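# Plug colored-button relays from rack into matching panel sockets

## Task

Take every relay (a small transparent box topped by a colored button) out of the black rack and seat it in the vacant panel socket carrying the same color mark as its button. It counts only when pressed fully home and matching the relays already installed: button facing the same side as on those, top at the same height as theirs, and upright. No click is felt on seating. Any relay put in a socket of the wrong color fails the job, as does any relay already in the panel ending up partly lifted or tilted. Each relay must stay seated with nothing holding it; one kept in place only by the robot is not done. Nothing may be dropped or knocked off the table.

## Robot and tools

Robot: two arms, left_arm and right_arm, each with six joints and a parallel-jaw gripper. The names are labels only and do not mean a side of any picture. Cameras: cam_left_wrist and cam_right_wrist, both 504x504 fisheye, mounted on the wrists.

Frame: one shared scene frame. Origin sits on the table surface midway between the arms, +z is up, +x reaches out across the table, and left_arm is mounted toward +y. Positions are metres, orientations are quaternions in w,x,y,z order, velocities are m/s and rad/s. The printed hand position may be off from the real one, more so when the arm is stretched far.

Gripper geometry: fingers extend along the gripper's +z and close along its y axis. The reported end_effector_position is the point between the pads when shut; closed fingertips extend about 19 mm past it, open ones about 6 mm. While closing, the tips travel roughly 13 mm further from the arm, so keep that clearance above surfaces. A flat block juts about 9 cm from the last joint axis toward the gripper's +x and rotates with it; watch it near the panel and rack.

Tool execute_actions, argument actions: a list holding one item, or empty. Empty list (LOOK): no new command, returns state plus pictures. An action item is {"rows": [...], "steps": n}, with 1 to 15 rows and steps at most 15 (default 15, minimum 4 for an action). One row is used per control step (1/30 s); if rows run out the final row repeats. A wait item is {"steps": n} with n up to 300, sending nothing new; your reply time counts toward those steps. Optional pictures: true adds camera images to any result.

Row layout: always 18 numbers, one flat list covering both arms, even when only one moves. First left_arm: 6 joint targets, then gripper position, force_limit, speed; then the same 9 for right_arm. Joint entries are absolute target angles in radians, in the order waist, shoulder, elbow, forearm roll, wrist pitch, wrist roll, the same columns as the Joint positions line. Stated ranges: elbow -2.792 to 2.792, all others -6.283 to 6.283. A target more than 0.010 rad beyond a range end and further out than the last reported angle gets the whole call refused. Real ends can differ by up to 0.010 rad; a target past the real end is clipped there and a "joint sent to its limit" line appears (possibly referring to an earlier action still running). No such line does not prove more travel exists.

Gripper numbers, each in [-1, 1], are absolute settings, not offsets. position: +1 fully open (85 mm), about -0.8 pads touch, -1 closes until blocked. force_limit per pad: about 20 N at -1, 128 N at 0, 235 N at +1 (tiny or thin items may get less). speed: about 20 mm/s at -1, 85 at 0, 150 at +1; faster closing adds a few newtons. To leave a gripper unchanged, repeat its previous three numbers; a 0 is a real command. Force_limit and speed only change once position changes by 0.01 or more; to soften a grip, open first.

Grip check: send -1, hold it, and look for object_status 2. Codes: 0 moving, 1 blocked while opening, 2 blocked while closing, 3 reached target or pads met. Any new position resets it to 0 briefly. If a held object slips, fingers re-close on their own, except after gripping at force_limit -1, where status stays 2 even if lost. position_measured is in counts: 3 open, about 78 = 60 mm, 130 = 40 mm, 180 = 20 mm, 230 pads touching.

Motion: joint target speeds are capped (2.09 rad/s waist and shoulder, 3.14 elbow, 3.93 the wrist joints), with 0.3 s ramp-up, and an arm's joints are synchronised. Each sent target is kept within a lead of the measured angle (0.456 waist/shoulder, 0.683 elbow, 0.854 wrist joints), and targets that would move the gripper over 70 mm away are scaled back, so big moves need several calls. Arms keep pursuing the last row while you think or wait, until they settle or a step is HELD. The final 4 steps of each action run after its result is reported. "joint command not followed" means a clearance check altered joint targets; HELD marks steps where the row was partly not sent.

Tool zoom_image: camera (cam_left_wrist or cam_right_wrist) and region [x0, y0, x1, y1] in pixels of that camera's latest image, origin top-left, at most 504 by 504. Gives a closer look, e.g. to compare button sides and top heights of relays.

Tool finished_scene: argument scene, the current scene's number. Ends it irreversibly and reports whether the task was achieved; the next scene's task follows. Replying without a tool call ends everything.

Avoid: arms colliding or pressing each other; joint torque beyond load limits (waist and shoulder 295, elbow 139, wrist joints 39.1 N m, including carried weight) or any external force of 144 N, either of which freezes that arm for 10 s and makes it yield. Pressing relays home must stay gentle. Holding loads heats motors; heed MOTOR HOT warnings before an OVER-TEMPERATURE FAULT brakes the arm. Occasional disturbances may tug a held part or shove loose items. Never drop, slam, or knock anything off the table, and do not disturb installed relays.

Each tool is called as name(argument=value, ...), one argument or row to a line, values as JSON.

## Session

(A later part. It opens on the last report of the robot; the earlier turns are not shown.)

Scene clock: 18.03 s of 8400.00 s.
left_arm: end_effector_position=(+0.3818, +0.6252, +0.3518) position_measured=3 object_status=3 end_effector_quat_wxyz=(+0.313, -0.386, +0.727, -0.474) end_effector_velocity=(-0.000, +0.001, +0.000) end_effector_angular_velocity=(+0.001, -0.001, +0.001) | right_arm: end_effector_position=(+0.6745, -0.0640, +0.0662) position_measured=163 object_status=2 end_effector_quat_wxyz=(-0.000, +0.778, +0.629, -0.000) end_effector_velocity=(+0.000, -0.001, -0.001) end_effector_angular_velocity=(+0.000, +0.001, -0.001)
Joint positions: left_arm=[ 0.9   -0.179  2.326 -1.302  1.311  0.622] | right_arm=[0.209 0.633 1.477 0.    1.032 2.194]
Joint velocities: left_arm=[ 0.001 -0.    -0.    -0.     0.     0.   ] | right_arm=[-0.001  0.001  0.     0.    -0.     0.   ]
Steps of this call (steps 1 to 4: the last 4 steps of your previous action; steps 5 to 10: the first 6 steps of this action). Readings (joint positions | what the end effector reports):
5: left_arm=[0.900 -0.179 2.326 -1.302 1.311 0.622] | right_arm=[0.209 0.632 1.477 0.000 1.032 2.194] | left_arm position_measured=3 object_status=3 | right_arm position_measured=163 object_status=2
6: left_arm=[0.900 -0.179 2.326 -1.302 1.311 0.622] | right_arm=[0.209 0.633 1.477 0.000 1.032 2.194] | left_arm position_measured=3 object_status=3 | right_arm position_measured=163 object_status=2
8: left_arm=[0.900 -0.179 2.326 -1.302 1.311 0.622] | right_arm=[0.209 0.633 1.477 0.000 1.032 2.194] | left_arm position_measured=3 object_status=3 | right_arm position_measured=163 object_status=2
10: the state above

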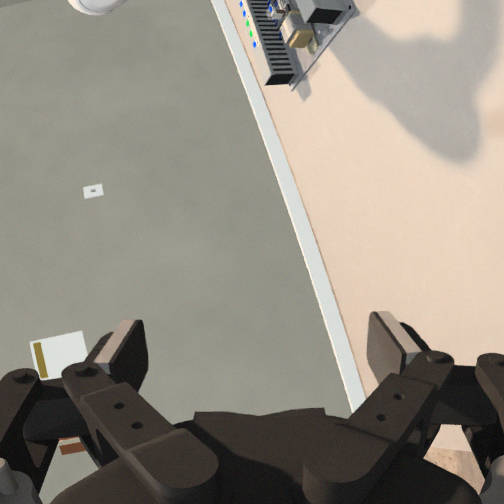

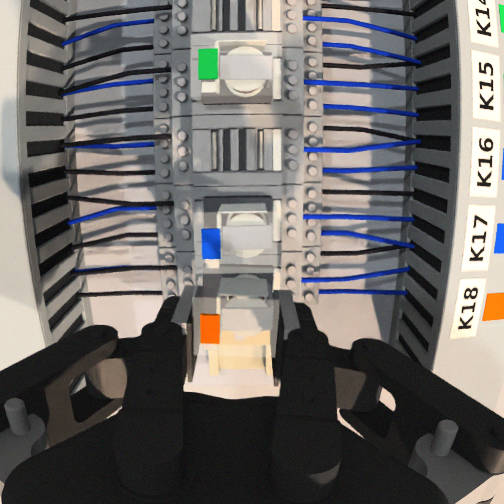

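execute_actions(
  actions=[
    {"rows":[[0.9,-0.179,2.326,-1.302,1.311,0.622,1,0,0,0.2086,0.633,1.4777,0,1.0309,2.1942,-1,-0.5,-0.3]],"steps":10},
  ],
)

execute_actions(
  actions=[
    {"rows":[[0.9,-0.179,2.326,-1.302,1.311,0.622,1,0,0,0.2086,0.6333,1.4779,0,1.0304,2.1942,-1,-0.5,-0.3]],"steps":10},
  ],
)

execute_actions(
  actions=[
    {"rows":[[0.9,-0.179,2.326,-1.302,1.311,0.622,1,0,0,0.2086,0.6336,1.4782,0,1.0298,2.1942,-1,-0.5,-0.3]],"steps":10},
  ],
)

execute_actions(
  actions=[
    {"rows":[[0.9,-0.179,2.326,-1.302,1.311,0.622,1,0,0,0.2086,0.6339,1.4784,0,1.0293,2.1942,-1,-0.5,-0.3]],"steps":10},
  ],
  pictures=true,
)

zoom_image(
  camera="cam_right_wrist",
  region=[160,200,320,360],
)

Scene clock: 18.50 s of 8400.00 s.
left_arm: end_effector_position=(+0.3818, +0.6252, +0.3518) position_measured=3 object_status=3 end_effector_quat_wxyz=(+0.313, -0.386, +0.727, -0.474) end_effector_velocity=(-0.000, -0.000, +0.000) end_effector_angular_velocity=(+0.000, -0.000, -0.000) | right_arm: end_effector_position=(+0.6744, -0.0640, +0.0658) position_measured=163 object_status=2 end_effector_quat_wxyz=(-0.000, +0.778, +0.629, -0.000) end_effector_velocity=(+0.000, -0.000, +0.002) end_effector_angular_velocity=(+0.001, -0.002, -0.000)
Joint positions: left_arm=[ 0.9   -0.179  2.326 -1.302  1.311  0.622] | right_arm=[0.209 0.633 1.478 0.    1.031 2.194]
Joint velocities: left_arm=[-0. -0.  0.  0.  0.  0.] | right_arm=[-0.    -0.002  0.     0.    -0.    -0.   ]
Steps of this call (steps 1 to 4: the last 4 steps of your previous action; steps 5 to 8: the robot went on to your last target; steps 9 to 14: the first 6 steps of this action). Readings (joint positions | what the end effector reports):
9: left_arm=[0.900 -0.179 2.326 -1.302 1.311 0.622] | right_arm=[0.209 0.633 1.477 0.000 1.031 2.194] | left_arm position_measured=3 object_status=3 | right_arm position_measured=163 object_status=2
10: left_arm=[0.900 -0.179 2.326 -1.302 1.311 0.622] | right_arm=[0.209 0.633 1.478 0.000 1.031 2.194] | left_arm position_measured=3 object_status=3 | right_arm position_measured=163 object_status=2
12: left_arm=[0.900 -0.179 2.326 -1.302 1.311 0.622] | right_arm=[0.209 0.633 1.478 0.000 1.031 2.194] | left_arm position_measured=3 object_status=3 | right_arm position_measured=163 object_status=2
14: the state above

Scene clock: 18.83 s of 8400.00 s.
left_arm: end_effector_position=(+0.3818, +0.6252, +0.3518) position_measured=3 object_status=3 end_effector_quat_wxyz=(+0.313, -0.386, +0.727, -0.474) end_effector_velocity=(-0.000, +0.001, +0.000) end_effector_angular_velocity=(+0.001, -0.001, +0.000) | right_arm: end_effector_position=(+0.6745, -0.0640, +0.0655) position_measured=163 object_status=2 end_effector_quat_wxyz=(-0.000, +0.778, +0.629, -0.000) end_effector_velocity=(-0.000, +0.001, +0.000) end_effector_angular_velocity=(-0.000, -0.000, +0.001)
Joint positions: left_arm=[ 0.9   -0.179  2.326 -1.302  1.311  0.622] | right_arm=[0.209 0.633 1.478 0.    1.03  2.194]
Joint velocities: left_arm=[ 0.002  0.    -0.     0.     0.001  0.002] | right_arm=[ 0.001 -0.    -0.    -0.    -0.     0.   ]
Steps of this call (steps 1 to 4: the last 4 steps of your previous action; steps 5 to 10: the first 6 steps of this action). Readings (joint positions | what the end effector reports):
5: left_arm=[0.900 -0.179 2.326 -1.302 1.311 0.622] | right_arm=[0.209 0.633 1.478 0.000 1.031 2.194] | left_arm position_measured=3 object_status=3 | right_arm position_measured=163 object_status=2
6: left_arm=[0.900 -0.179 2.326 -1.302 1.311 0.622] | right_arm=[0.209 0.633 1.478 0.000 1.031 2.194] | left_arm position_measured=3 object_status=3 | right_arm position_measured=163 object_status=2
8: left_arm=[0.900 -0.179 2.326 -1.302 1.311 0.622] | right_arm=[0.209 0.633 1.478 0.000 1.030 2.194] | left_arm position_measured=3 object_status=3 | right_arm position_measured=163 object_status=2
10: the state above

Scene clock: 19.17 s of 8400.00 s.
left_arm: end_effector_position=(+0.3818, +0.6252, +0.3518) position_measured=3 object_status=3 end_effector_quat_wxyz=(+0.313, -0.386, +0.727, -0.474) end_effector_velocity=(-0.000, +0.000, +0.000) end_effector_angular_velocity=(-0.001, -0.000, +0.000) | right_arm: end_effector_position=(+0.6744, -0.0640, +0.0651) position_measured=163 object_status=2 end_effector_quat_wxyz=(-0.000, +0.778, +0.629, -0.000) end_effector_velocity=(-0.000, +0.000, -0.001) end_effector_angular_velocity=(-0.000, +0.001, +0.001)
Joint positions: left_arm=[ 0.9   -0.179  2.326 -1.302  1.311  0.622] | right_arm=[0.209 0.634 1.478 0.    1.03  2.194]
Joint velocities: left_arm=[ 0.001  0.    -0.    -0.     0.002 -0.   ] | right_arm=[ 0.     0.001 -0.    -0.    -0.    -0.   ]
Steps of this call (steps 1 to 4: the last 4 steps of your previous action; steps 5 to 10: the first 6 steps of this action). Readings (joint positions | what the end effector reports):
5: left_arm=[0.900 -0.179 2.326 -1.302 1.311 0.622] | right_arm=[0.209 0.633 1.478 0.000 1.030 2.194] | left_arm position_measured=3 object_status=3 | right_arm position_measured=163 object_status=2
6: left_arm=[0.900 -0.179 2.326 -1.302 1.311 0.622] | right_arm=[0.209 0.633 1.478 0.000 1.030 2.194] | left_arm position_measured=3 object_status=3 | right_arm position_measured=163 object_status=2
8: left_arm=[0.900 -0.179 2.326 -1.302 1.311 0.622] | right_arm=[0.209 0.634 1.478 0.000 1.030 2.194] | left_arm position_measured=3 object_status=3 | right_arm position_measured=163 object_status=2
10: the state above

Scene clock: 19.50 s of 8400.00 s.
left_arm: end_effector_position=(+0.3818, +0.6252, +0.3518) position_measured=3 object_status=3 end_effector_quat_wxyz=(+0.313, -0.386, +0.727, -0.474) end_effector_velocity=(-0.000, -0.000, -0.000) end_effector_angular_velocity=(-0.000, +0.000, +0.001) | right_arm: end_effector_position=(+0.6744, -0.0640, +0.0648) position_measured=163 object_status=2 end_effector_quat_wxyz=(-0.000, +0.778, +0.629, -0.000) end_effector_velocity=(+0.000, -0.000, +0.000) end_effector_angular_velocity=(-0.000, -0.001, -0.000)
Joint positions: left_arm=[ 0.9   -0.179  2.326 -1.302  1.311  0.622] | right_arm=[0.209 0.634 1.478 0.    1.029 2.194]
Joint velocities: left_arm=[ 0.    -0.     0.    -0.    -0.    -0.001] | right_arm=[-0.001 -0.001  0.    -0.    -0.    -0.   ]
Steps of this call (steps 1 to 4: the last 4 steps of your previous action; steps 5 to 10: the first 6 steps of this action). Readings (joint positions | what the end effector reports):
5: left_arm=[0.900 -0.179 2.326 -1.302 1.311 0.622] | right_arm=[0.209 0.634 1.478 0.000 1.030 2.194] | left_arm position_measured=3 object_status=3 | right_arm position_measured=163 object_status=2
6: left_arm=[0.900 -0.179 2.326 -1.302 1.311 0.622] | right_arm=[0.209 0.634 1.478 0.000 1.030 2.194] | left_arm position_measured=3 object_status=3 | right_arm position_measured=163 object_status=2
8: left_arm=[0.900 -0.179 2.326 -1.302 1.311 0.622] | right_arm=[0.209 0.634 1.478 0.000 1.029 2.194] | left_arm position_measured=3 object_status=3 | right_arm position_measured=163 object_status=2
10: the state above

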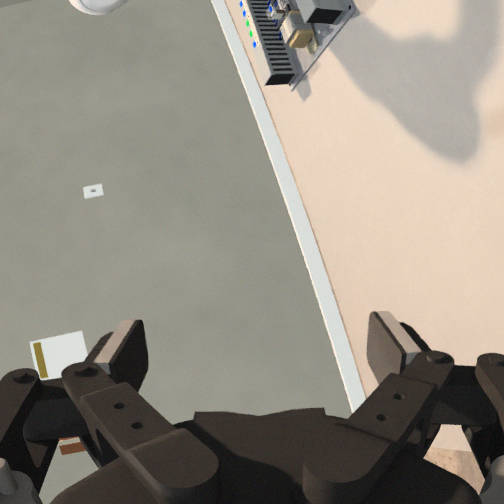

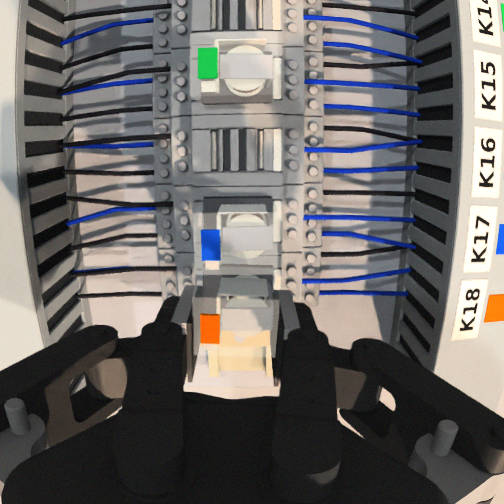

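Region (160, 200, 320, 360) of cam_right_wrist's 504x504 image, scaled by 3.150, with more detail than that image has.

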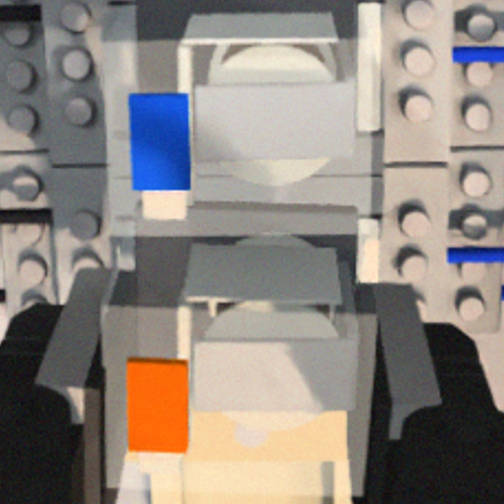

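execute_actions(
  actions=[
    {"rows":[[0.9,-0.179,2.326,-1.302,1.311,0.622,1,0,0,0.2086,0.6342,1.4787,0,1.0287,2.1942,-1,-0.5,-0.3]],"steps":10},
  ],
)

execute_actions(
  actions=[
    {"rows":[[0.9,-0.179,2.326,-1.302,1.311,0.622,1,0,0,0.2086,0.6345,1.4789,0,1.0282,2.1942,-1,-0.5,-0.3]],"steps":10},
  ],
  pictures=true,
)

zoom_image(
  camera="cam_right_wrist",
  region=[160,200,320,360],
)

Scene clock: 19.90 s of 8400.00 s.
left_arm: end_effector_position=(+0.3818, +0.6252, +0.3518) position_measured=3 object_status=3 end_effector_quat_wxyz=(+0.313, -0.386, +0.727, -0.474) end_effector_velocity=(-0.000, +0.001, -0.000) end_effector_angular_velocity=(-0.002, +0.001, +0.003) | right_arm: end_effector_position=(+0.6744, -0.0640, +0.0644) position_measured=163 object_status=2 end_effector_quat_wxyz=(-0.000, +0.778, +0.629, -0.000) end_effector_velocity=(-0.000, +0.000, -0.000) end_effector_angular_velocity=(-0.000, -0.000, +0.001)
Joint positions: left_arm=[ 0.9   -0.179  2.326 -1.302  1.311  0.622] | right_arm=[0.209 0.634 1.479 0.    1.029 2.194]
Joint velocities: left_arm=[ 0.002  0.     0.     0.    -0.    -0.002] | right_arm=[ 0.001  0.     0.    -0.    -0.    -0.   ]
Steps of this call (steps 1 to 4: the last 4 steps of your previous action; steps 5 to 6: the robot went on to your last target; steps 7 to 12: the first 6 steps of this action). Readings (joint positions | what the end effector reports):
7: left_arm=[0.900 -0.179 2.326 -1.302 1.311 0.622] | right_arm=[0.209 0.634 1.478 0.000 1.029 2.194] | left_arm position_measured=3 object_status=3 | right_arm position_measured=163 object_status=2
8: left_arm=[0.900 -0.179 2.326 -1.302 1.311 0.622] | right_arm=[0.209 0.634 1.479 0.000 1.029 2.194] | left_arm position_measured=3 object_status=3 | right_arm position_measured=163 object_status=2
10: left_arm=[0.900 -0.179 2.326 -1.302 1.311 0.622] | right_arm=[0.209 0.634 1.479 0.000 1.029 2.194] | left_arm position_measured=3 object_status=3 | right_arm position_measured=163 object_status=2
12: the state above

Scene clock: 20.23 s of 8400.00 s.
left_arm: end_effector_position=(+0.3818, +0.6252, +0.3518) position_measured=3 object_status=3 end_effector_quat_wxyz=(+0.313, -0.386, +0.727, -0.474) end_effector_velocity=(-0.000, -0.000, -0.000) end_effector_angular_velocity=(-0.001, +0.000, +0.000) | right_arm: end_effector_position=(+0.6744, -0.0640, +0.0640) position_measured=163 object_status=2 end_effector_quat_wxyz=(-0.000, +0.778, +0.629, -0.000) end_effector_velocity=(-0.000, -0.001, -0.002) end_effector_angular_velocity=(-0.001, +0.002, -0.000)
Joint positions: left_arm=[ 0.9   -0.179  2.326 -1.302  1.311  0.622] | right_arm=[0.209 0.634 1.479 0.    1.028 2.194]
Joint velocities: left_arm=[ 0.    -0.     0.    -0.     0.    -0.001] | right_arm=[-0.     0.002  0.    -0.    -0.    -0.   ]
Steps of this call (steps 1 to 4: the last 4 steps of your previous action; steps 5 to 10: the first 6 steps of this action). Readings (joint positions | what the end effector reports):
5: left_arm=[0.900 -0.179 2.326 -1.302 1.311 0.622] | right_arm=[0.209 0.634 1.479 0.000 1.029 2.194] | left_arm position_measured=3 object_status=3 | right_arm position_measured=163 object_status=2
6: left_arm=[0.900 -0.179 2.326 -1.302 1.311 0.622] | right_arm=[0.209 0.634 1.479 0.000 1.028 2.194] | left_arm position_measured=3 object_status=3 | right_arm position_measured=163 object_status=2
8: left_arm=[0.900 -0.179 2.326 -1.302 1.311 0.622] | right_arm=[0.209 0.634 1.479 0.000 1.028 2.194] | left_arm position_measured=3 object_status=3 | right_arm position_measured=163 object_status=2
10: the state above

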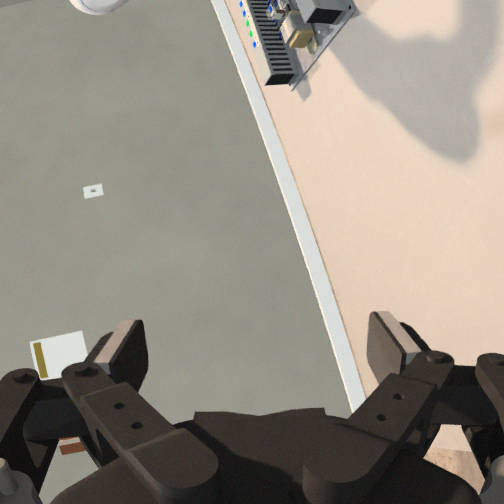

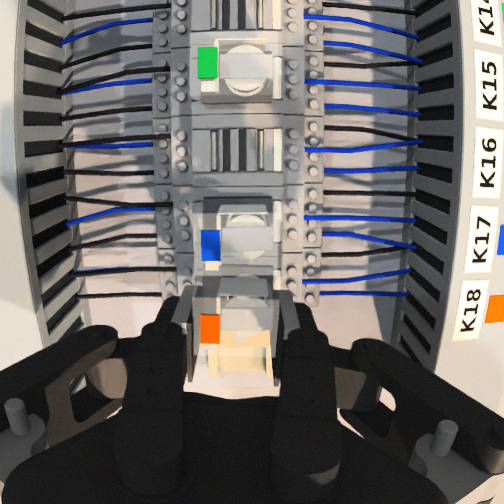

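Region (160, 200, 320, 360) of cam_right_wrist's 504x504 image, scaled by 3.150, with more detail than that image has.

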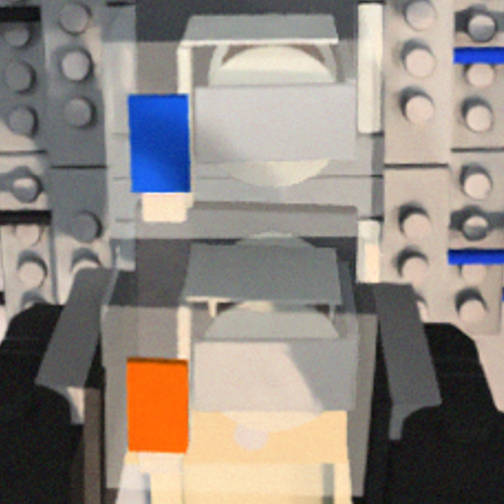

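execute_actions(
  actions=[
    {"rows":[[0.9,-0.179,2.326,-1.302,1.311,0.622,1,0,0,0.2086,0.6345,1.4789,0,1.0282,2.1942,0,-0.5,-0.3]],"steps":15},
  ],
)

execute_actions(
  actions=[
    {"rows":[[0.9,-0.179,2.326,-1.302,1.311,0.622,1,0,0,0.2086,0.6323,1.4772,0,1.0321,2.1942,0,-0.5,-0.3]],"steps":10},
  ],
  pictures=true,
)

zoom_image(
  camera="cam_right_wrist",
  region=[160,200,320,360],
)

Scene clock: 20.97 s of 8400.00 s.
left_arm: end_effector_position=(+0.3818, +0.6252, +0.3518) position_measured=3 object_status=3 end_effector_quat_wxyz=(+0.313, -0.386, +0.727, -0.474) end_effector_velocity=(+0.000, +0.001, +0.001) end_effector_angular_velocity=(+0.002, -0.001, +0.001) | right_arm: end_effector_position=(+0.6744, -0.0640, +0.0640) position_measured=129 object_status=0 end_effector_quat_wxyz=(-0.000, +0.778, +0.629, -0.000) end_effector_velocity=(-0.000, +0.000, +0.001) end_effector_angular_velocity=(+0.000, -0.001, +0.000)
Joint positions: left_arm=[ 0.9   -0.179  2.326 -1.302  1.311  0.622] | right_arm=[0.209 0.635 1.479 0.    1.028 2.194]
Joint velocities: left_arm=[ 0.001 -0.    -0.001  0.    -0.     0.   ] | right_arm=[ 0.    -0.001  0.    -0.    -0.     0.   ]
Steps of this call (steps 1 to 4: the last 4 steps of your previous action; steps 5 to 11: the robot went on to your last target; steps 12 to 22: the first 11 steps of this action). Readings (joint positions | what the end effector reports):
12: left_arm=[0.900 -0.179 2.326 -1.302 1.311 0.622] | right_arm=[0.209 0.635 1.479 0.000 1.028 2.194] | left_arm position_measured=3 object_status=3 | right_arm position_measured=163 object_status=0
13: left_arm=[0.900 -0.179 2.326 -1.302 1.311 0.622] | right_arm=[0.209 0.634 1.479 0.000 1.028 2.194] | left_arm position_measured=3 object_status=3 | right_arm position_measured=163 object_status=0
15: left_arm=[0.900 -0.179 2.326 -1.302 1.311 0.622] | right_arm=[0.209 0.634 1.479 0.000 1.028 2.194] | left_arm position_measured=3 object_status=3 | right_arm position_measured=156 object_status=0
19: left_arm=[0.900 -0.179 2.326 -1.302 1.311 0.622] | right_arm=[0.209 0.634 1.479 0.000 1.028 2.194] | left_arm position_measured=3 object_status=3 | right_arm position_measured=135 object_status=0
22: the state above

Scene clock: 21.30 s of 8400.00 s.
left_arm: end_effector_position=(+0.3818, +0.6252, +0.3518) position_measured=3 object_status=3 end_effector_quat_wxyz=(+0.313, -0.386, +0.727, -0.474) end_effector_velocity=(+0.000, -0.000, +0.000) end_effector_angular_velocity=(-0.000, -0.000, -0.001) | right_arm: end_effector_position=(+0.6745, -0.0640, +0.0663) position_measured=129 object_status=3 end_effector_quat_wxyz=(-0.000, +0.778, +0.629, -0.000) end_effector_velocity=(-0.000, +0.000, +0.004) end_effector_angular_velocity=(+0.001, -0.001, -0.000)
Joint positions: left_arm=[ 0.9   -0.179  2.326 -1.302  1.311  0.622] | right_arm=[0.209 0.633 1.477 0.    1.032 2.194]
Joint velocities: left_arm=[-0.001  0.001 -0.     0.     0.     0.   ] | right_arm=[ 0.    -0.004 -0.001  0.001  0.004 -0.   ]
Steps of this call (steps 1 to 4: the last 4 steps of your previous action; steps 5 to 10: the first 6 steps of this action). Readings (joint positions | what the end effector reports):
5: left_arm=[0.900 -0.179 2.326 -1.302 1.311 0.622] | right_arm=[0.209 0.635 1.479 0.000 1.028 2.194] | left_arm position_measured=3 object_status=3 | right_arm position_measured=129 object_status=0
6: left_arm=[0.900 -0.179 2.326 -1.302 1.311 0.622] | right_arm=[0.209 0.634 1.478 0.000 1.029 2.194] | left_arm position_measured=3 object_status=3 | right_arm position_measured=129 object_status=0
8: left_arm=[0.900 -0.179 2.326 -1.302 1.311 0.622] | right_arm=[0.209 0.633 1.477 0.000 1.031 2.194] | left_arm position_measured=3 object_status=3 | right_arm position_measured=129 object_status=3
10: the state above

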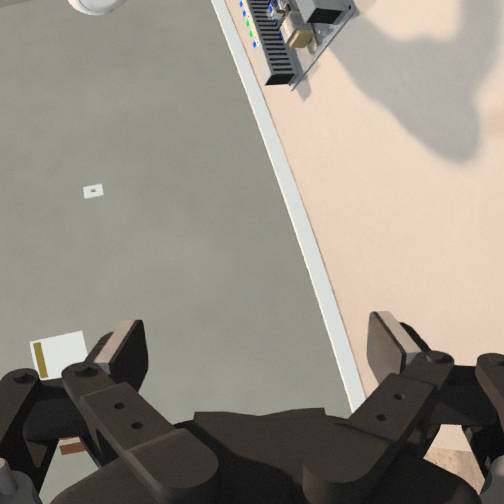

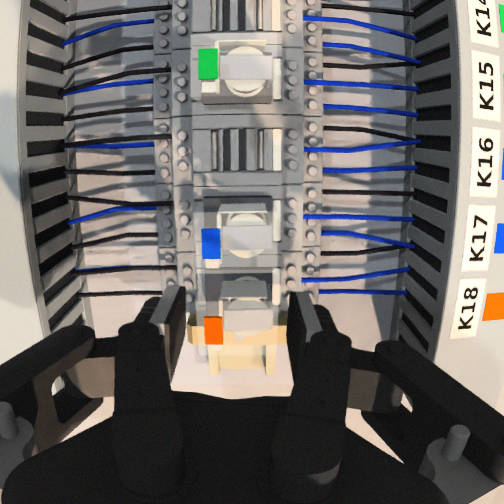

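Region (160, 200, 320, 360) of cam_right_wrist's 504x504 image, scaled by 3.150, with more detail than that image has.

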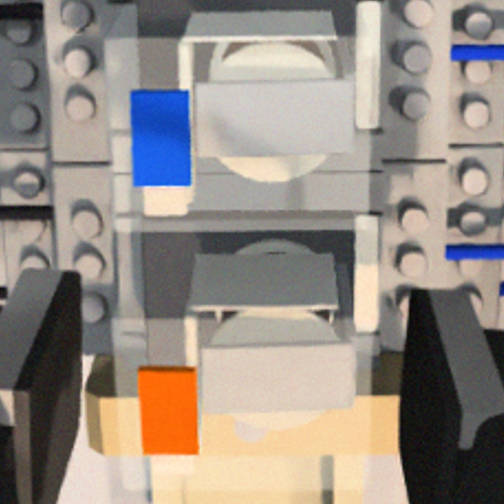

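execute_actions(
  actions=[
    {"rows":[[0.9,-0.179,2.326,-1.302,1.311,0.622,1,0,0,0.2079,0.6334,1.4753,0,1.0329,2.1935,0,-0.5,-0.3]],"steps":9},
  ],
)

execute_actions(
  actions=[
    {"rows":[[0.9,-0.179,2.326,-1.302,1.311,0.622,1,0,0,0.2079,0.6334,1.4753,0,1.0329,2.1935,-1,-0.75,-0.3]],"steps":15},
  ],
)

execute_actions(
  actions=[
    {"steps":8},
  ],
  pictures=true,
)

zoom_image(
  camera="cam_right_wrist",
  region=[160,200,320,360],
)

Scene clock: 21.67 s of 8400.00 s.
left_arm: end_effector_position=(+0.3818, +0.6252, +0.3518) position_measured=3 object_status=3 end_effector_quat_wxyz=(+0.313, -0.386, +0.727, -0.474) end_effector_velocity=(-0.000, +0.001, +0.001) end_effector_angular_velocity=(+0.001, -0.001, +0.001) | right_arm: end_effector_position=(+0.6754, -0.0641, +0.0671) position_measured=129 object_status=3 end_effector_quat_wxyz=(+0.000, +0.778, +0.629, +0.000) end_effector_velocity=(+0.000, -0.000, -0.002) end_effector_angular_velocity=(-0.001, +0.002, -0.000)
Joint positions: left_arm=[ 0.9   -0.179  2.326 -1.302  1.311  0.622] | right_arm=[0.208 0.633 1.475 0.    1.033 2.194]
Joint velocities: left_arm=[ 0.002 -0.001 -0.001  0.     0.     0.   ] | right_arm=[-0.001  0.003 -0.001  0.     0.    -0.   ]
Steps of this call (steps 1 to 4: the last 4 steps of your previous action; steps 5 to 6: the robot went on to your last target; steps 7 to 11: the first 5 steps of this action). Readings (joint positions | what the end effector reports):
7: left_arm=[0.900 -0.179 2.326 -1.302 1.311 0.622] | right_arm=[0.209 0.632 1.477 0.000 1.032 2.194] | left_arm position_measured=3 object_status=3 | right_arm position_measured=129 object_status=3
8: left_arm=[0.900 -0.179 2.326 -1.302 1.311 0.622] | right_arm=[0.208 0.633 1.476 0.000 1.033 2.194] | left_arm position_measured=3 object_status=3 | right_arm position_measured=129 object_status=3
10: left_arm=[0.900 -0.179 2.326 -1.302 1.311 0.622] | right_arm=[0.208 0.633 1.475 0.000 1.033 2.194] | left_arm position_measured=3 object_status=3 | right_arm position_measured=129 object_status=3
11: the state above

Scene clock: 22.17 s of 8400.00 s.
left_arm: end_effector_position=(+0.3818, +0.6252, +0.3518) position_measured=3 object_status=3 end_effector_quat_wxyz=(+0.313, -0.386, +0.727, -0.474) end_effector_velocity=(-0.000, +0.001, -0.000) end_effector_angular_velocity=(-0.000, +0.000, +0.002) | right_arm: end_effector_position=(+0.6754, -0.0642, +0.0667) position_measured=162 object_status=0 end_effector_quat_wxyz=(-0.000, +0.778, +0.629, -0.000) end_effector_velocity=(+0.000, -0.000, -0.000) end_effector_angular_velocity=(+0.000, +0.000, -0.001)
Joint positions: left_arm=[ 0.9   -0.179  2.326 -1.302  1.311  0.622] | right_arm=[0.208 0.633 1.475 0.    1.033 2.193]
Joint velocities: left_arm=[ 0.002  0.    -0.    -0.     0.    -0.   ] | right_arm=[-0.  0.  0.  0. -0.  0.]
Steps of this call (steps 1 to 4: the last 4 steps of your previous action; steps 5 to 15: the first 11 steps of this action). Readings (joint positions | what the end effector reports):
5: left_arm=[0.900 -0.179 2.326 -1.302 1.311 0.622] | right_arm=[0.208 0.633 1.475 0.000 1.033 2.194] | left_arm position_measured=3 object_status=3 | right_arm position_measured=129 object_status=0
6: left_arm=[0.900 -0.179 2.326 -1.302 1.311 0.622] | right_arm=[0.208 0.633 1.475 0.000 1.033 2.194] | left_arm position_measured=3 object_status=3 | right_arm position_measured=129 object_status=0
8: left_arm=[0.900 -0.179 2.326 -1.302 1.311 0.622] | right_arm=[0.208 0.633 1.475 0.000 1.033 2.194] | left_arm position_measured=3 object_status=3 | right_arm position_measured=136 object_status=0
12: left_arm=[0.900 -0.179 2.326 -1.302 1.311 0.622] | right_arm=[0.208 0.633 1.475 0.000 1.033 2.193] | left_arm position_measured=3 object_status=3 | right_arm position_measured=158 object_status=0
15: the state above

Scene clock: 22.43 s of 8400.00 s.
left_arm: end_effector_position=(+0.3818, +0.6252, +0.3518) position_measured=3 object_status=3 end_effector_quat_wxyz=(+0.313, -0.386, +0.727, -0.474) end_effector_velocity=(-0.000, +0.000, +0.001) end_effector_angular_velocity=(-0.001, -0.000, +0.001) | right_arm: end_effector_position=(+0.6754, -0.0642, +0.0667) position_measured=162 object_status=2 end_effector_quat_wxyz=(-0.000, +0.778, +0.629, -0.000) end_effector_velocity=(-0.000, +0.000, -0.001) end_effector_angular_velocity=(-0.001, +0.000, +0.001)
Joint positions: left_arm=[ 0.9   -0.179  2.326 -1.302  1.311  0.622] | right_arm=[0.208 0.633 1.475 0.    1.033 2.193]
Joint velocities: left_arm=[ 0.001 -0.001 -0.    -0.     0.001 -0.001] | right_arm=[ 0.001  0.001 -0.    -0.     0.    -0.   ]
Kept back: nothing.
Steps of this call (steps 1 to 4: the last 4 steps of your previous action; steps 5 to 8: the robot went on to your last target). Readings (joint positions | what the end effector reports):
1: left_arm=[0.900 -0.179 2.326 -1.302 1.311 0.622] | right_arm=[0.208 0.633 1.475 0.000 1.033 2.193] | left_arm position_measured=3 object_status=3 | right_arm position_measured=162 object_status=0
2: left_arm=[0.900 -0.179 2.326 -1.302 1.311 0.622] | right_arm=[0.208 0.633 1.475 0.000 1.033 2.193] | left_arm position_measured=3 object_status=3 | right_arm position_measured=162 object_status=0
4: left_arm=[0.900 -0.179 2.326 -1.302 1.311 0.622] | right_arm=[0.208 0.633 1.475 0.000 1.033 2.193] | left_arm position_measured=3 object_status=3 | right_arm position_measured=162 object_status=2
8: the state above

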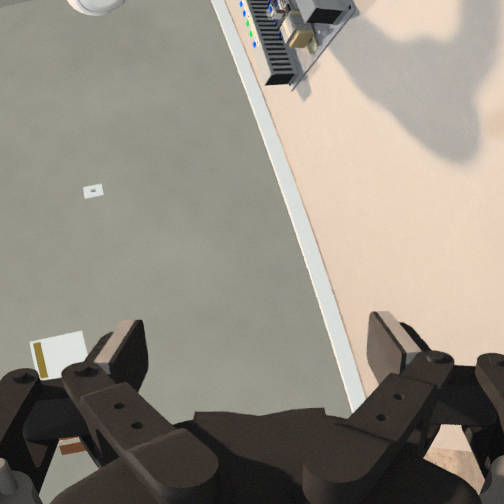

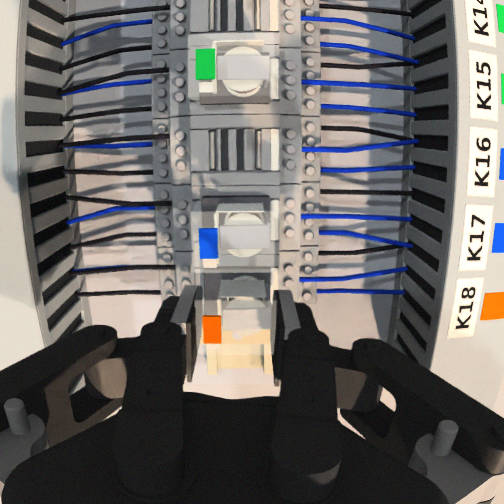

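Region (160, 200, 320, 360) of cam_right_wrist's 504x504 image, scaled by 3.150, with more detail than that image has.

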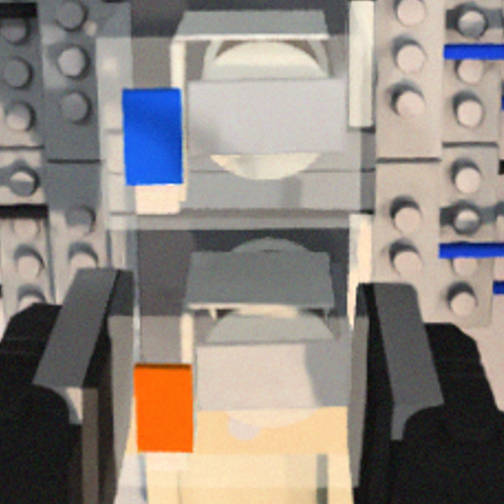

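execute_actions(
  actions=[
    {"rows":[[0.9,-0.179,2.326,-1.302,1.311,0.622,1,0,0,0.2079,0.6337,1.4756,0,1.0323,2.1935,-1,-0.75,-0.3]],"steps":10},
  ],
)

execute_actions(
  actions=[
    {"rows":[[0.9,-0.179,2.326,-1.302,1.311,0.622,1,0,0,0.2079,0.634,1.4758,0,1.0318,2.1935,-1,-0.75,-0.3]],"steps":10},
  ],
)

execute_actions(
  actions=[
    {"rows":[[0.9,-0.179,2.326,-1.302,1.311,0.622,1,0,0,0.2079,0.6343,1.4761,0,1.0312,2.1935,-1,-0.75,-0.3]],"steps":10},
  ],
  pictures=true,
)

zoom_image(
  camera="cam_right_wrist",
  region=[160,200,320,360],
)

Scene clock: 22.93 s of 8400.00 s.
left_arm: end_effector_position=(+0.3818, +0.6252, +0.3518) position_measured=3 object_status=3 end_effector_quat_wxyz=(+0.313, -0.386, +0.727, -0.474) end_effector_velocity=(+0.000, -0.000, -0.000) end_effector_angular_velocity=(-0.001, +0.001, +0.000) | right_arm: end_effector_position=(+0.6754, -0.0642, +0.0664) position_measured=162 object_status=2 end_effector_quat_wxyz=(-0.000, +0.778, +0.629, -0.000) end_effector_velocity=(+0.000, -0.000, +0.000) end_effector_angular_velocity=(+0.001, -0.002, -0.000)
Joint positions: left_arm=[ 0.9   -0.179  2.326 -1.302  1.311  0.622] | right_arm=[0.208 0.634 1.476 0.    1.033 2.193]
Joint velocities: left_arm=[-0.001 -0.     0.     0.    -0.    -0.002] | right_arm=[-0.    -0.001  0.001  0.    -0.002 -0.   ]
Steps of this call (steps 1 to 9: the robot went on to your last target; steps 10 to 15: the first 6 steps of this action). Readings (joint positions | what the end effector reports):
10: left_arm=[0.900 -0.179 2.326 -1.302 1.311 0.622] | right_arm=[0.208 0.633 1.475 0.000 1.033 2.193] | left_arm position_measured=3 object_status=3 | right_arm position_measured=162 object_status=2
11: left_arm=[0.900 -0.179 2.326 -1.302 1.311 0.622] | right_arm=[0.208 0.634 1.475 0.000 1.033 2.193] | left_arm position_measured=3 object_status=3 | right_arm position_measured=162 object_status=2
13: left_arm=[0.900 -0.179 2.326 -1.302 1.311 0.622] | right_arm=[0.208 0.634 1.475 0.000 1.033 2.193] | left_arm position_measured=3 object_status=3 | right_arm position_measured=162 object_status=2
15: the state above

Scene clock: 23.27 s of 8400.00 s.
left_arm: end_effector_position=(+0.3818, +0.6252, +0.3518) position_measured=3 object_status=3 end_effector_quat_wxyz=(+0.313, -0.386, +0.727, -0.474) end_effector_velocity=(+0.000, -0.001, +0.000) end_effector_angular_velocity=(+0.001, -0.000, -0.002) | right_arm: end_effector_position=(+0.6754, -0.0642, +0.0658) position_measured=162 object_status=2 end_effector_quat_wxyz=(-0.000, +0.778, +0.629, -0.000) end_effector_velocity=(-0.000, +0.000, +0.001) end_effector_angular_velocity=(+0.000, -0.001, +0.000)
Joint positions: left_arm=[ 0.9   -0.179  2.326 -1.302  1.311  0.622] | right_arm=[0.208 0.634 1.476 0.    1.032 2.193]
Joint velocities: left_arm=[-0.001 -0.    -0.    -0.     0.     0.   ] | right_arm=[ 0.    -0.001  0.     0.    -0.     0.   ]
Steps of this call (steps 1 to 4: the last 4 steps of your previous action; steps 5 to 10: the first 6 steps of this action). Readings (joint positions | what the end effector reports):
5: left_arm=[0.900 -0.179 2.326 -1.302 1.311 0.622] | right_arm=[0.208 0.634 1.476 0.000 1.032 2.193] | left_arm position_measured=3 object_status=3 | right_arm position_measured=162 object_status=2
6: left_arm=[0.900 -0.179 2.326 -1.302 1.311 0.622] | right_arm=[0.208 0.634 1.476 0.000 1.032 2.193] | left_arm position_measured=3 object_status=3 | right_arm position_measured=162 object_status=2
8: left_arm=[0.900 -0.179 2.326 -1.302 1.311 0.622] | right_arm=[0.208 0.634 1.476 0.000 1.032 2.193] | left_arm position_measured=3 object_status=3 | right_arm position_measured=162 object_status=2
10: the state above

Scene clock: 23.60 s of 8400.00 s.
left_arm: end_effector_position=(+0.3818, +0.6252, +0.3518) position_measured=3 object_status=3 end_effector_quat_wxyz=(+0.313, -0.386, +0.727, -0.474) end_effector_velocity=(+0.000, -0.001, -0.000) end_effector_angular_velocity=(-0.001, +0.000, -0.001) | right_arm: end_effector_position=(+0.6754, -0.0642, +0.0656) position_measured=162 object_status=2 end_effector_quat_wxyz=(+0.000, +0.778, +0.629, +0.000) end_effector_velocity=(+0.000, -0.001, +0.000) end_effector_angular_velocity=(+0.000, -0.000, -0.001)
Joint positions: left_arm=[ 0.9   -0.179  2.326 -1.302  1.311  0.622] | right_arm=[0.208 0.634 1.476 0.    1.031 2.193]
Joint velocities: left_arm=[-0.001  0.001  0.001 -0.     0.     0.   ] | right_arm=[-0.001 -0.     0.001  0.    -0.001  0.   ]
Steps of this call (steps 1 to 4: the last 4 steps of your previous action; steps 5 to 10: the first 6 steps of this action). Readings (joint positions | what the end effector reports):
5: left_arm=[0.900 -0.179 2.326 -1.302 1.311 0.622] | right_arm=[0.208 0.634 1.476 0.000 1.032 2.193] | left_arm position_measured=3 object_status=3 | right_arm position_measured=162 object_status=2
6: left_arm=[0.900 -0.179 2.326 -1.302 1.311 0.622] | right_arm=[0.208 0.634 1.476 0.000 1.032 2.193] | left_arm position_measured=3 object_status=3 | right_arm position_measured=162 object_status=2
8: left_arm=[0.900 -0.179 2.326 -1.302 1.311 0.622] | right_arm=[0.208 0.634 1.476 0.000 1.031 2.193] | left_arm position_measured=3 object_status=3 | right_arm position_measured=162 object_status=2
10: the state above

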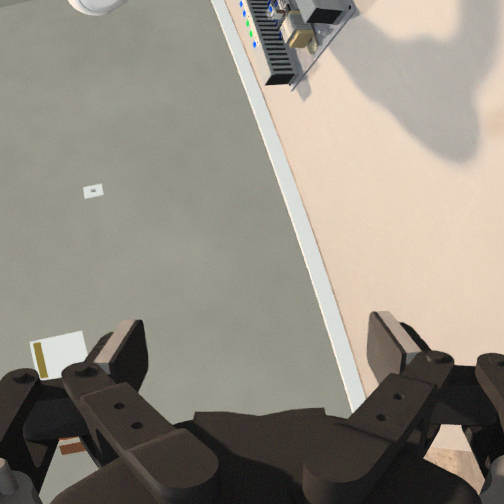

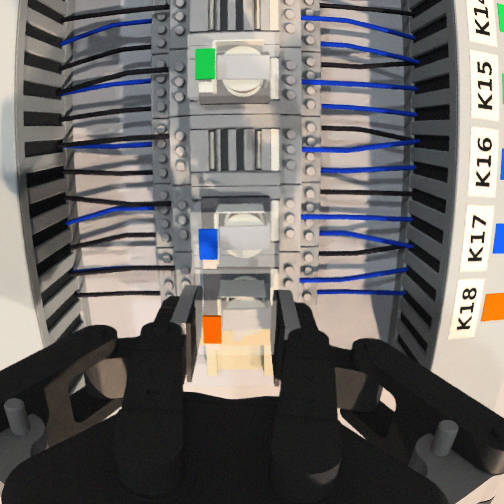

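Region (160, 200, 320, 360) of cam_right_wrist's 504x504 image, scaled by 3.150, with more detail than that image has.

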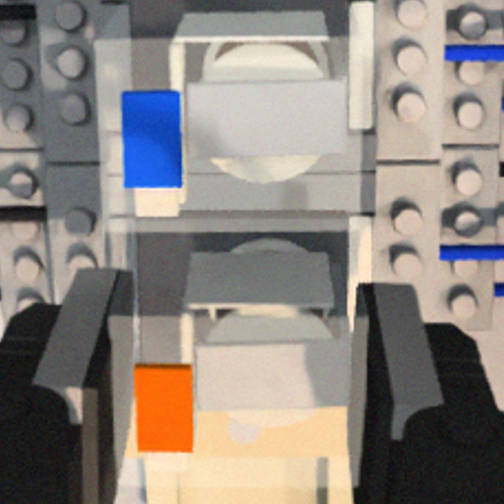

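execute_actions(
  actions=[
    {"rows":[[0.9,-0.179,2.326,-1.302,1.311,0.622,1,0,0,0.2079,0.6346,1.4763,0,1.0307,2.1935,-1,-0.75,-0.3]],"steps":10},
  ],
)

execute_actions(
  actions=[
    {"rows":[[0.9,-0.179,2.326,-1.302,1.311,0.622,1,0,0,0.2079,0.6349,1.4766,0,1.0301,2.1935,-1,-0.75,-0.3]],"steps":10},
  ],
)

execute_actions(
  actions=[
    {"rows":[[0.9,-0.179,2.326,-1.302,1.311,0.622,1,0,0,0.2079,0.6352,1.4768,0,1.0296,2.1935,-1,-0.75,-0.3]],"steps":10},
  ],
  pictures=true,
)

zoom_image(
  camera="cam_right_wrist",
  region=[160,200,320,360],
)

Scene clock: 25.87 s of 8400.00 s.
left_arm: end_effector_position=(+0.3818, +0.6252, +0.3518) position_measured=3 object_status=3 end_effector_quat_wxyz=(+0.313, -0.386, +0.727, -0.474) end_effector_velocity=(-0.000, +0.000, +0.000) end_effector_angular_velocity=(+0.000, -0.000, +0.001) | right_arm: end_effector_position=(+0.6754, -0.0642, +0.0653) position_measured=162 object_status=2 end_effector_quat_wxyz=(-0.000, +0.778, +0.629, +0.000) end_effector_velocity=(-0.000, -0.000, -0.000) end_effector_angular_velocity=(+0.000, -0.001, +0.000)
Joint positions: left_arm=[ 0.9   -0.179  2.326 -1.302  1.311  0.622] | right_arm=[0.208 0.635 1.476 0.    1.031 2.193]
Joint velocities: left_arm=[ 0.001 -0.    -0.    -0.    -0.    -0.001] | right_arm=[ 0.    -0.001  0.001 -0.    -0.002  0.   ]
Steps of this call (steps 1 to 4: the last 4 steps of your previous action; steps 5 to 15: the robot went on to your last target; steps 16 to 62: nothing new was sent; steps 63 to 68: the first 6 steps of this action). Readings (joint positions | what the end effector reports):
63: left_arm=[0.900 -0.179 2.326 -1.302 1.311 0.622] | right_arm=[0.208 0.634 1.476 0.000 1.031 2.193] | left_arm position_measured=3 object_status=3 | right_arm position_measured=162 object_status=2
64: left_arm=[0.900 -0.179 2.326 -1.302 1.311 0.622] | right_arm=[0.208 0.634 1.476 0.000 1.031 2.193] | left_arm position_measured=3 object_status=3 | right_arm position_measured=162 object_status=2
66: left_arm=[0.900 -0.179 2.326 -1.302 1.311 0.622] | right_arm=[0.208 0.635 1.476 0.000 1.031 2.193] | left_arm position_measured=3 object_status=3 | right_arm position_measured=162 object_status=2
68: the state above

Scene clock: 26.20 s of 8400.00 s.
left_arm: end_effector_position=(+0.3818, +0.6252, +0.3518) position_measured=3 object_status=3 end_effector_quat_wxyz=(+0.313, -0.386, +0.727, -0.474) end_effector_velocity=(-0.000, +0.000, -0.000) end_effector_angular_velocity=(+0.001, -0.000, +0.001) | right_arm: end_effector_position=(+0.6754, -0.0642, +0.0647) position_measured=162 object_status=2 end_effector_quat_wxyz=(-0.000, +0.778, +0.629, -0.000) end_effector_velocity=(+0.000, -0.000, +0.000) end_effector_angular_velocity=(+0.000, -0.000, -0.000)
Joint positions: left_arm=[ 0.9   -0.179  2.326 -1.302  1.311  0.622] | right_arm=[ 0.208  0.635  1.477 -0.     1.03   2.193]
Joint velocities: left_arm=[ 0.001 -0.     0.    -0.    -0.001  0.001] | right_arm=[-0.  0. -0.  0. -0. -0.]
Steps of this call (steps 1 to 4: the last 4 steps of your previous action; steps 5 to 10: the first 6 steps of this action). Readings (joint positions | what the end effector reports):
5: left_arm=[0.900 -0.179 2.326 -1.302 1.311 0.622] | right_arm=[0.208 0.635 1.476 0.000 1.031 2.193] | left_arm position_measured=3 object_status=3 | right_arm position_measured=162 object_status=2
6: left_arm=[0.900 -0.179 2.326 -1.302 1.311 0.622] | right_arm=[0.208 0.635 1.476 0.000 1.030 2.193] | left_arm position_measured=3 object_status=3 | right_arm position_measured=162 object_status=2
8: left_arm=[0.900 -0.179 2.326 -1.302 1.311 0.622] | right_arm=[0.208 0.635 1.477 -0.000 1.030 2.193] | left_arm position_measured=3 object_status=3 | right_arm position_measured=162 object_status=2
10: the state above

Scene clock: 26.53 s of 8400.00 s.
left_arm: end_effector_position=(+0.3818, +0.6252, +0.3518) position_measured=3 object_status=3 end_effector_quat_wxyz=(+0.313, -0.386, +0.727, -0.474) end_effector_velocity=(-0.000, -0.000, -0.001) end_effector_angular_velocity=(-0.001, +0.001, +0.000) | right_arm: end_effector_position=(+0.6754, -0.0642, +0.0645) position_measured=162 object_status=2 end_effector_quat_wxyz=(+0.000, +0.778, +0.629, +0.000) end_effector_velocity=(+0.000, -0.001, -0.002) end_effector_angular_velocity=(-0.001, +0.002, -0.001)
Joint positions: left_arm=[ 0.9   -0.179  2.326 -1.302  1.311  0.622] | right_arm=[ 0.208  0.635  1.477 -0.     1.03   2.193]
Joint velocities: left_arm=[-0.     0.     0.001  0.    -0.    -0.   ] | right_arm=[-0.001  0.002  0.     0.    -0.    -0.   ]
Steps of this call (steps 1 to 4: the last 4 steps of your previous action; steps 5 to 10: the first 6 steps of this action). Readings (joint positions | what the end effector reports):
5: left_arm=[0.900 -0.179 2.326 -1.302 1.311 0.622] | right_arm=[0.208 0.635 1.477 -0.000 1.030 2.193] | left_arm position_measured=3 object_status=3 | right_arm position_measured=162 object_status=2
6: left_arm=[0.900 -0.179 2.326 -1.302 1.311 0.622] | right_arm=[0.208 0.635 1.477 -0.000 1.030 2.193] | left_arm position_measured=3 object_status=3 | right_arm position_measured=162 object_status=2
8: left_arm=[0.900 -0.179 2.326 -1.302 1.311 0.622] | right_arm=[0.208 0.635 1.477 -0.000 1.030 2.193] | left_arm position_measured=3 object_status=3 | right_arm position_measured=162 object_status=2
10: the state above

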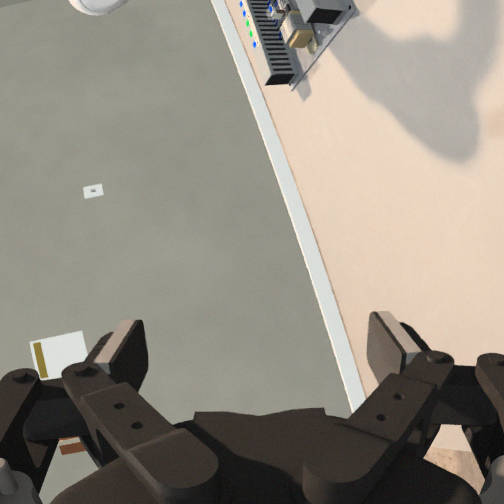

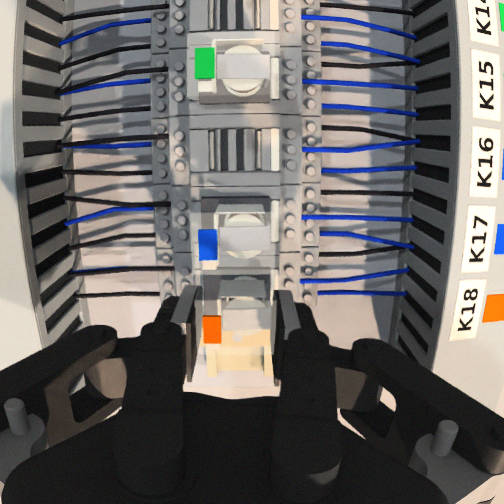

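Region (160, 200, 320, 360) of cam_right_wrist's 504x504 image, scaled by 3.150, with more detail than that image has.

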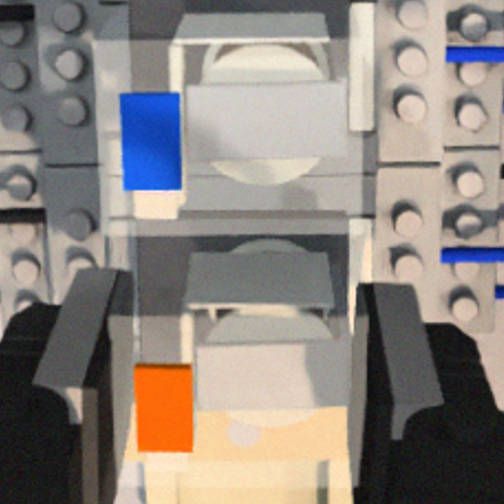

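execute_actions(
  actions=[
    {"rows":[[0.9,-0.179,2.326,-1.302,1.311,0.622,1,0,0,0.2079,0.6352,1.4768,0,1.0296,2.1935,0,-0.5,-0.3]],"steps":15},
  ],
)

execute_actions(
  actions=[
    {"rows":[[0.9,-0.179,2.326,-1.302,1.311,0.622,1,0,0,0.2079,0.6188,1.464,0,1.0588,2.1935,0,-0.5,-0.3]],"steps":10},
  ],
  pictures=true,
)

zoom_image(
  camera="cam_right_wrist",
  region=[160,120,340,300],
)

Scene clock: 27.23 s of 8400.00 s.
left_arm: end_effector_position=(+0.3818, +0.6252, +0.3518) position_measured=3 object_status=3 end_effector_quat_wxyz=(+0.313, -0.386, +0.727, -0.474) end_effector_velocity=(+0.000, -0.000, -0.000) end_effector_angular_velocity=(+0.002, -0.001, -0.001) | right_arm: end_effector_position=(+0.6755, -0.0643, +0.0641) position_measured=129 object_status=0 end_effector_quat_wxyz=(+0.000, +0.778, +0.629, -0.000) end_effector_velocity=(+0.000, +0.000, +0.001) end_effector_angular_velocity=(+0.001, -0.002, -0.000)
Joint positions: left_arm=[ 0.9   -0.179  2.326 -1.302  1.311  0.622] | right_arm=[ 0.208  0.636  1.477 -0.     1.029  2.193]
Joint velocities: left_arm=[-0.001  0.    -0.     0.    -0.001  0.002] | right_arm=[-0.    -0.001 -0.001  0.    -0.     0.   ]
Steps of this call (steps 1 to 4: the last 4 steps of your previous action; steps 5 to 10: the robot went on to your last target; steps 11 to 21: the first 11 steps of this action). Readings (joint positions | what the end effector reports):
11: left_arm=[0.900 -0.179 2.326 -1.302 1.311 0.622] | right_arm=[0.208 0.635 1.477 -0.000 1.030 2.193] | left_arm position_measured=3 object_status=3 | right_arm position_measured=162 object_status=0
12: left_arm=[0.900 -0.179 2.326 -1.302 1.311 0.622] | right_arm=[0.208 0.635 1.477 -0.000 1.029 2.193] | left_arm position_measured=3 object_status=3 | right_arm position_measured=162 object_status=0
14: left_arm=[0.900 -0.179 2.326 -1.302 1.311 0.622] | right_arm=[0.208 0.636 1.477 -0.000 1.029 2.193] | left_arm position_measured=3 object_status=3 | right_arm position_measured=155 object_status=0
18: left_arm=[0.900 -0.179 2.326 -1.302 1.311 0.622] | right_arm=[0.208 0.636 1.477 -0.000 1.029 2.193] | left_arm position_measured=3 object_status=3 | right_arm position_measured=134 object_status=0
21: the state above

Scene clock: 27.57 s of 8400.00 s.
left_arm: end_effector_position=(+0.3818, +0.6252, +0.3518) position_measured=3 object_status=3 end_effector_quat_wxyz=(+0.313, -0.386, +0.727, -0.474) end_effector_velocity=(+0.000, +0.001, +0.000) end_effector_angular_velocity=(+0.002, -0.000, +0.002) | right_arm: end_effector_position=(+0.6754, -0.0643, +0.0847) position_measured=129 object_status=3 end_effector_quat_wxyz=(+0.000, +0.778, +0.629, +0.000) end_effector_velocity=(-0.002, -0.000, -0.000) end_effector_angular_velocity=(-0.002, +0.005, +0.001)
Joint positions: left_arm=[ 0.9   -0.179  2.326 -1.302  1.311  0.622] | right_arm=[ 0.208  0.619  1.464 -0.     1.059  2.193]
Joint velocities: left_arm=[ 0.     0.    -0.001  0.    -0.002  0.001] | right_arm=[ 0.001 -0.     0.    -0.     0.005  0.   ]
Steps of this call (steps 1 to 4: the last 4 steps of your previous action; steps 5 to 10: the first 6 steps of this action). Readings (joint positions | what the end effector reports):
5: left_arm=[0.900 -0.179 2.326 -1.302 1.311 0.622] | right_arm=[0.208 0.635 1.477 -0.000 1.030 2.193] | left_arm position_measured=3 object_status=3 | right_arm position_measured=129 object_status=0
6: left_arm=[0.900 -0.179 2.326 -1.302 1.311 0.622] | right_arm=[0.208 0.632 1.474 -0.000 1.036 2.193] | left_arm position_measured=3 object_status=3 | right_arm position_measured=129 object_status=0
8: left_arm=[0.900 -0.179 2.326 -1.302 1.311 0.622] | right_arm=[0.208 0.619 1.464 -0.000 1.057 2.193] | left_arm position_measured=3 object_status=3 | right_arm position_measured=129 object_status=3
10: the state above

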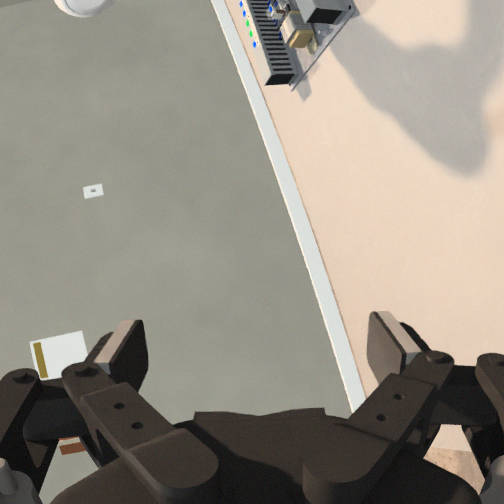

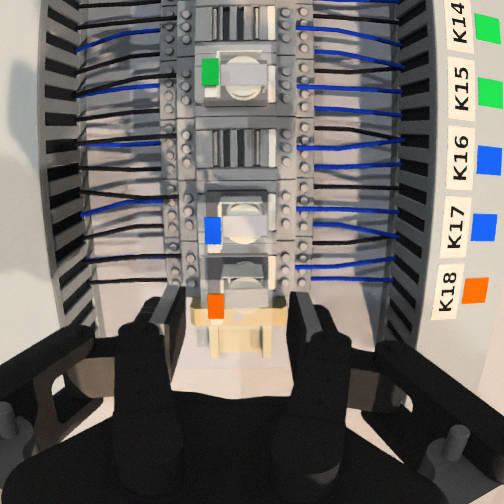

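Region (160, 120, 340, 300) of cam_right_wrist's 504x504 image, scaled by 2.800, with more detail than that image has.

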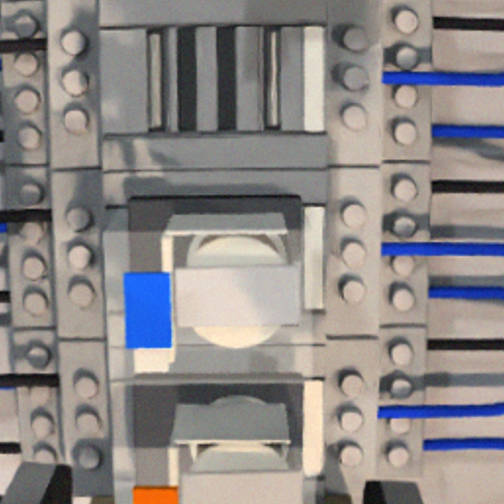

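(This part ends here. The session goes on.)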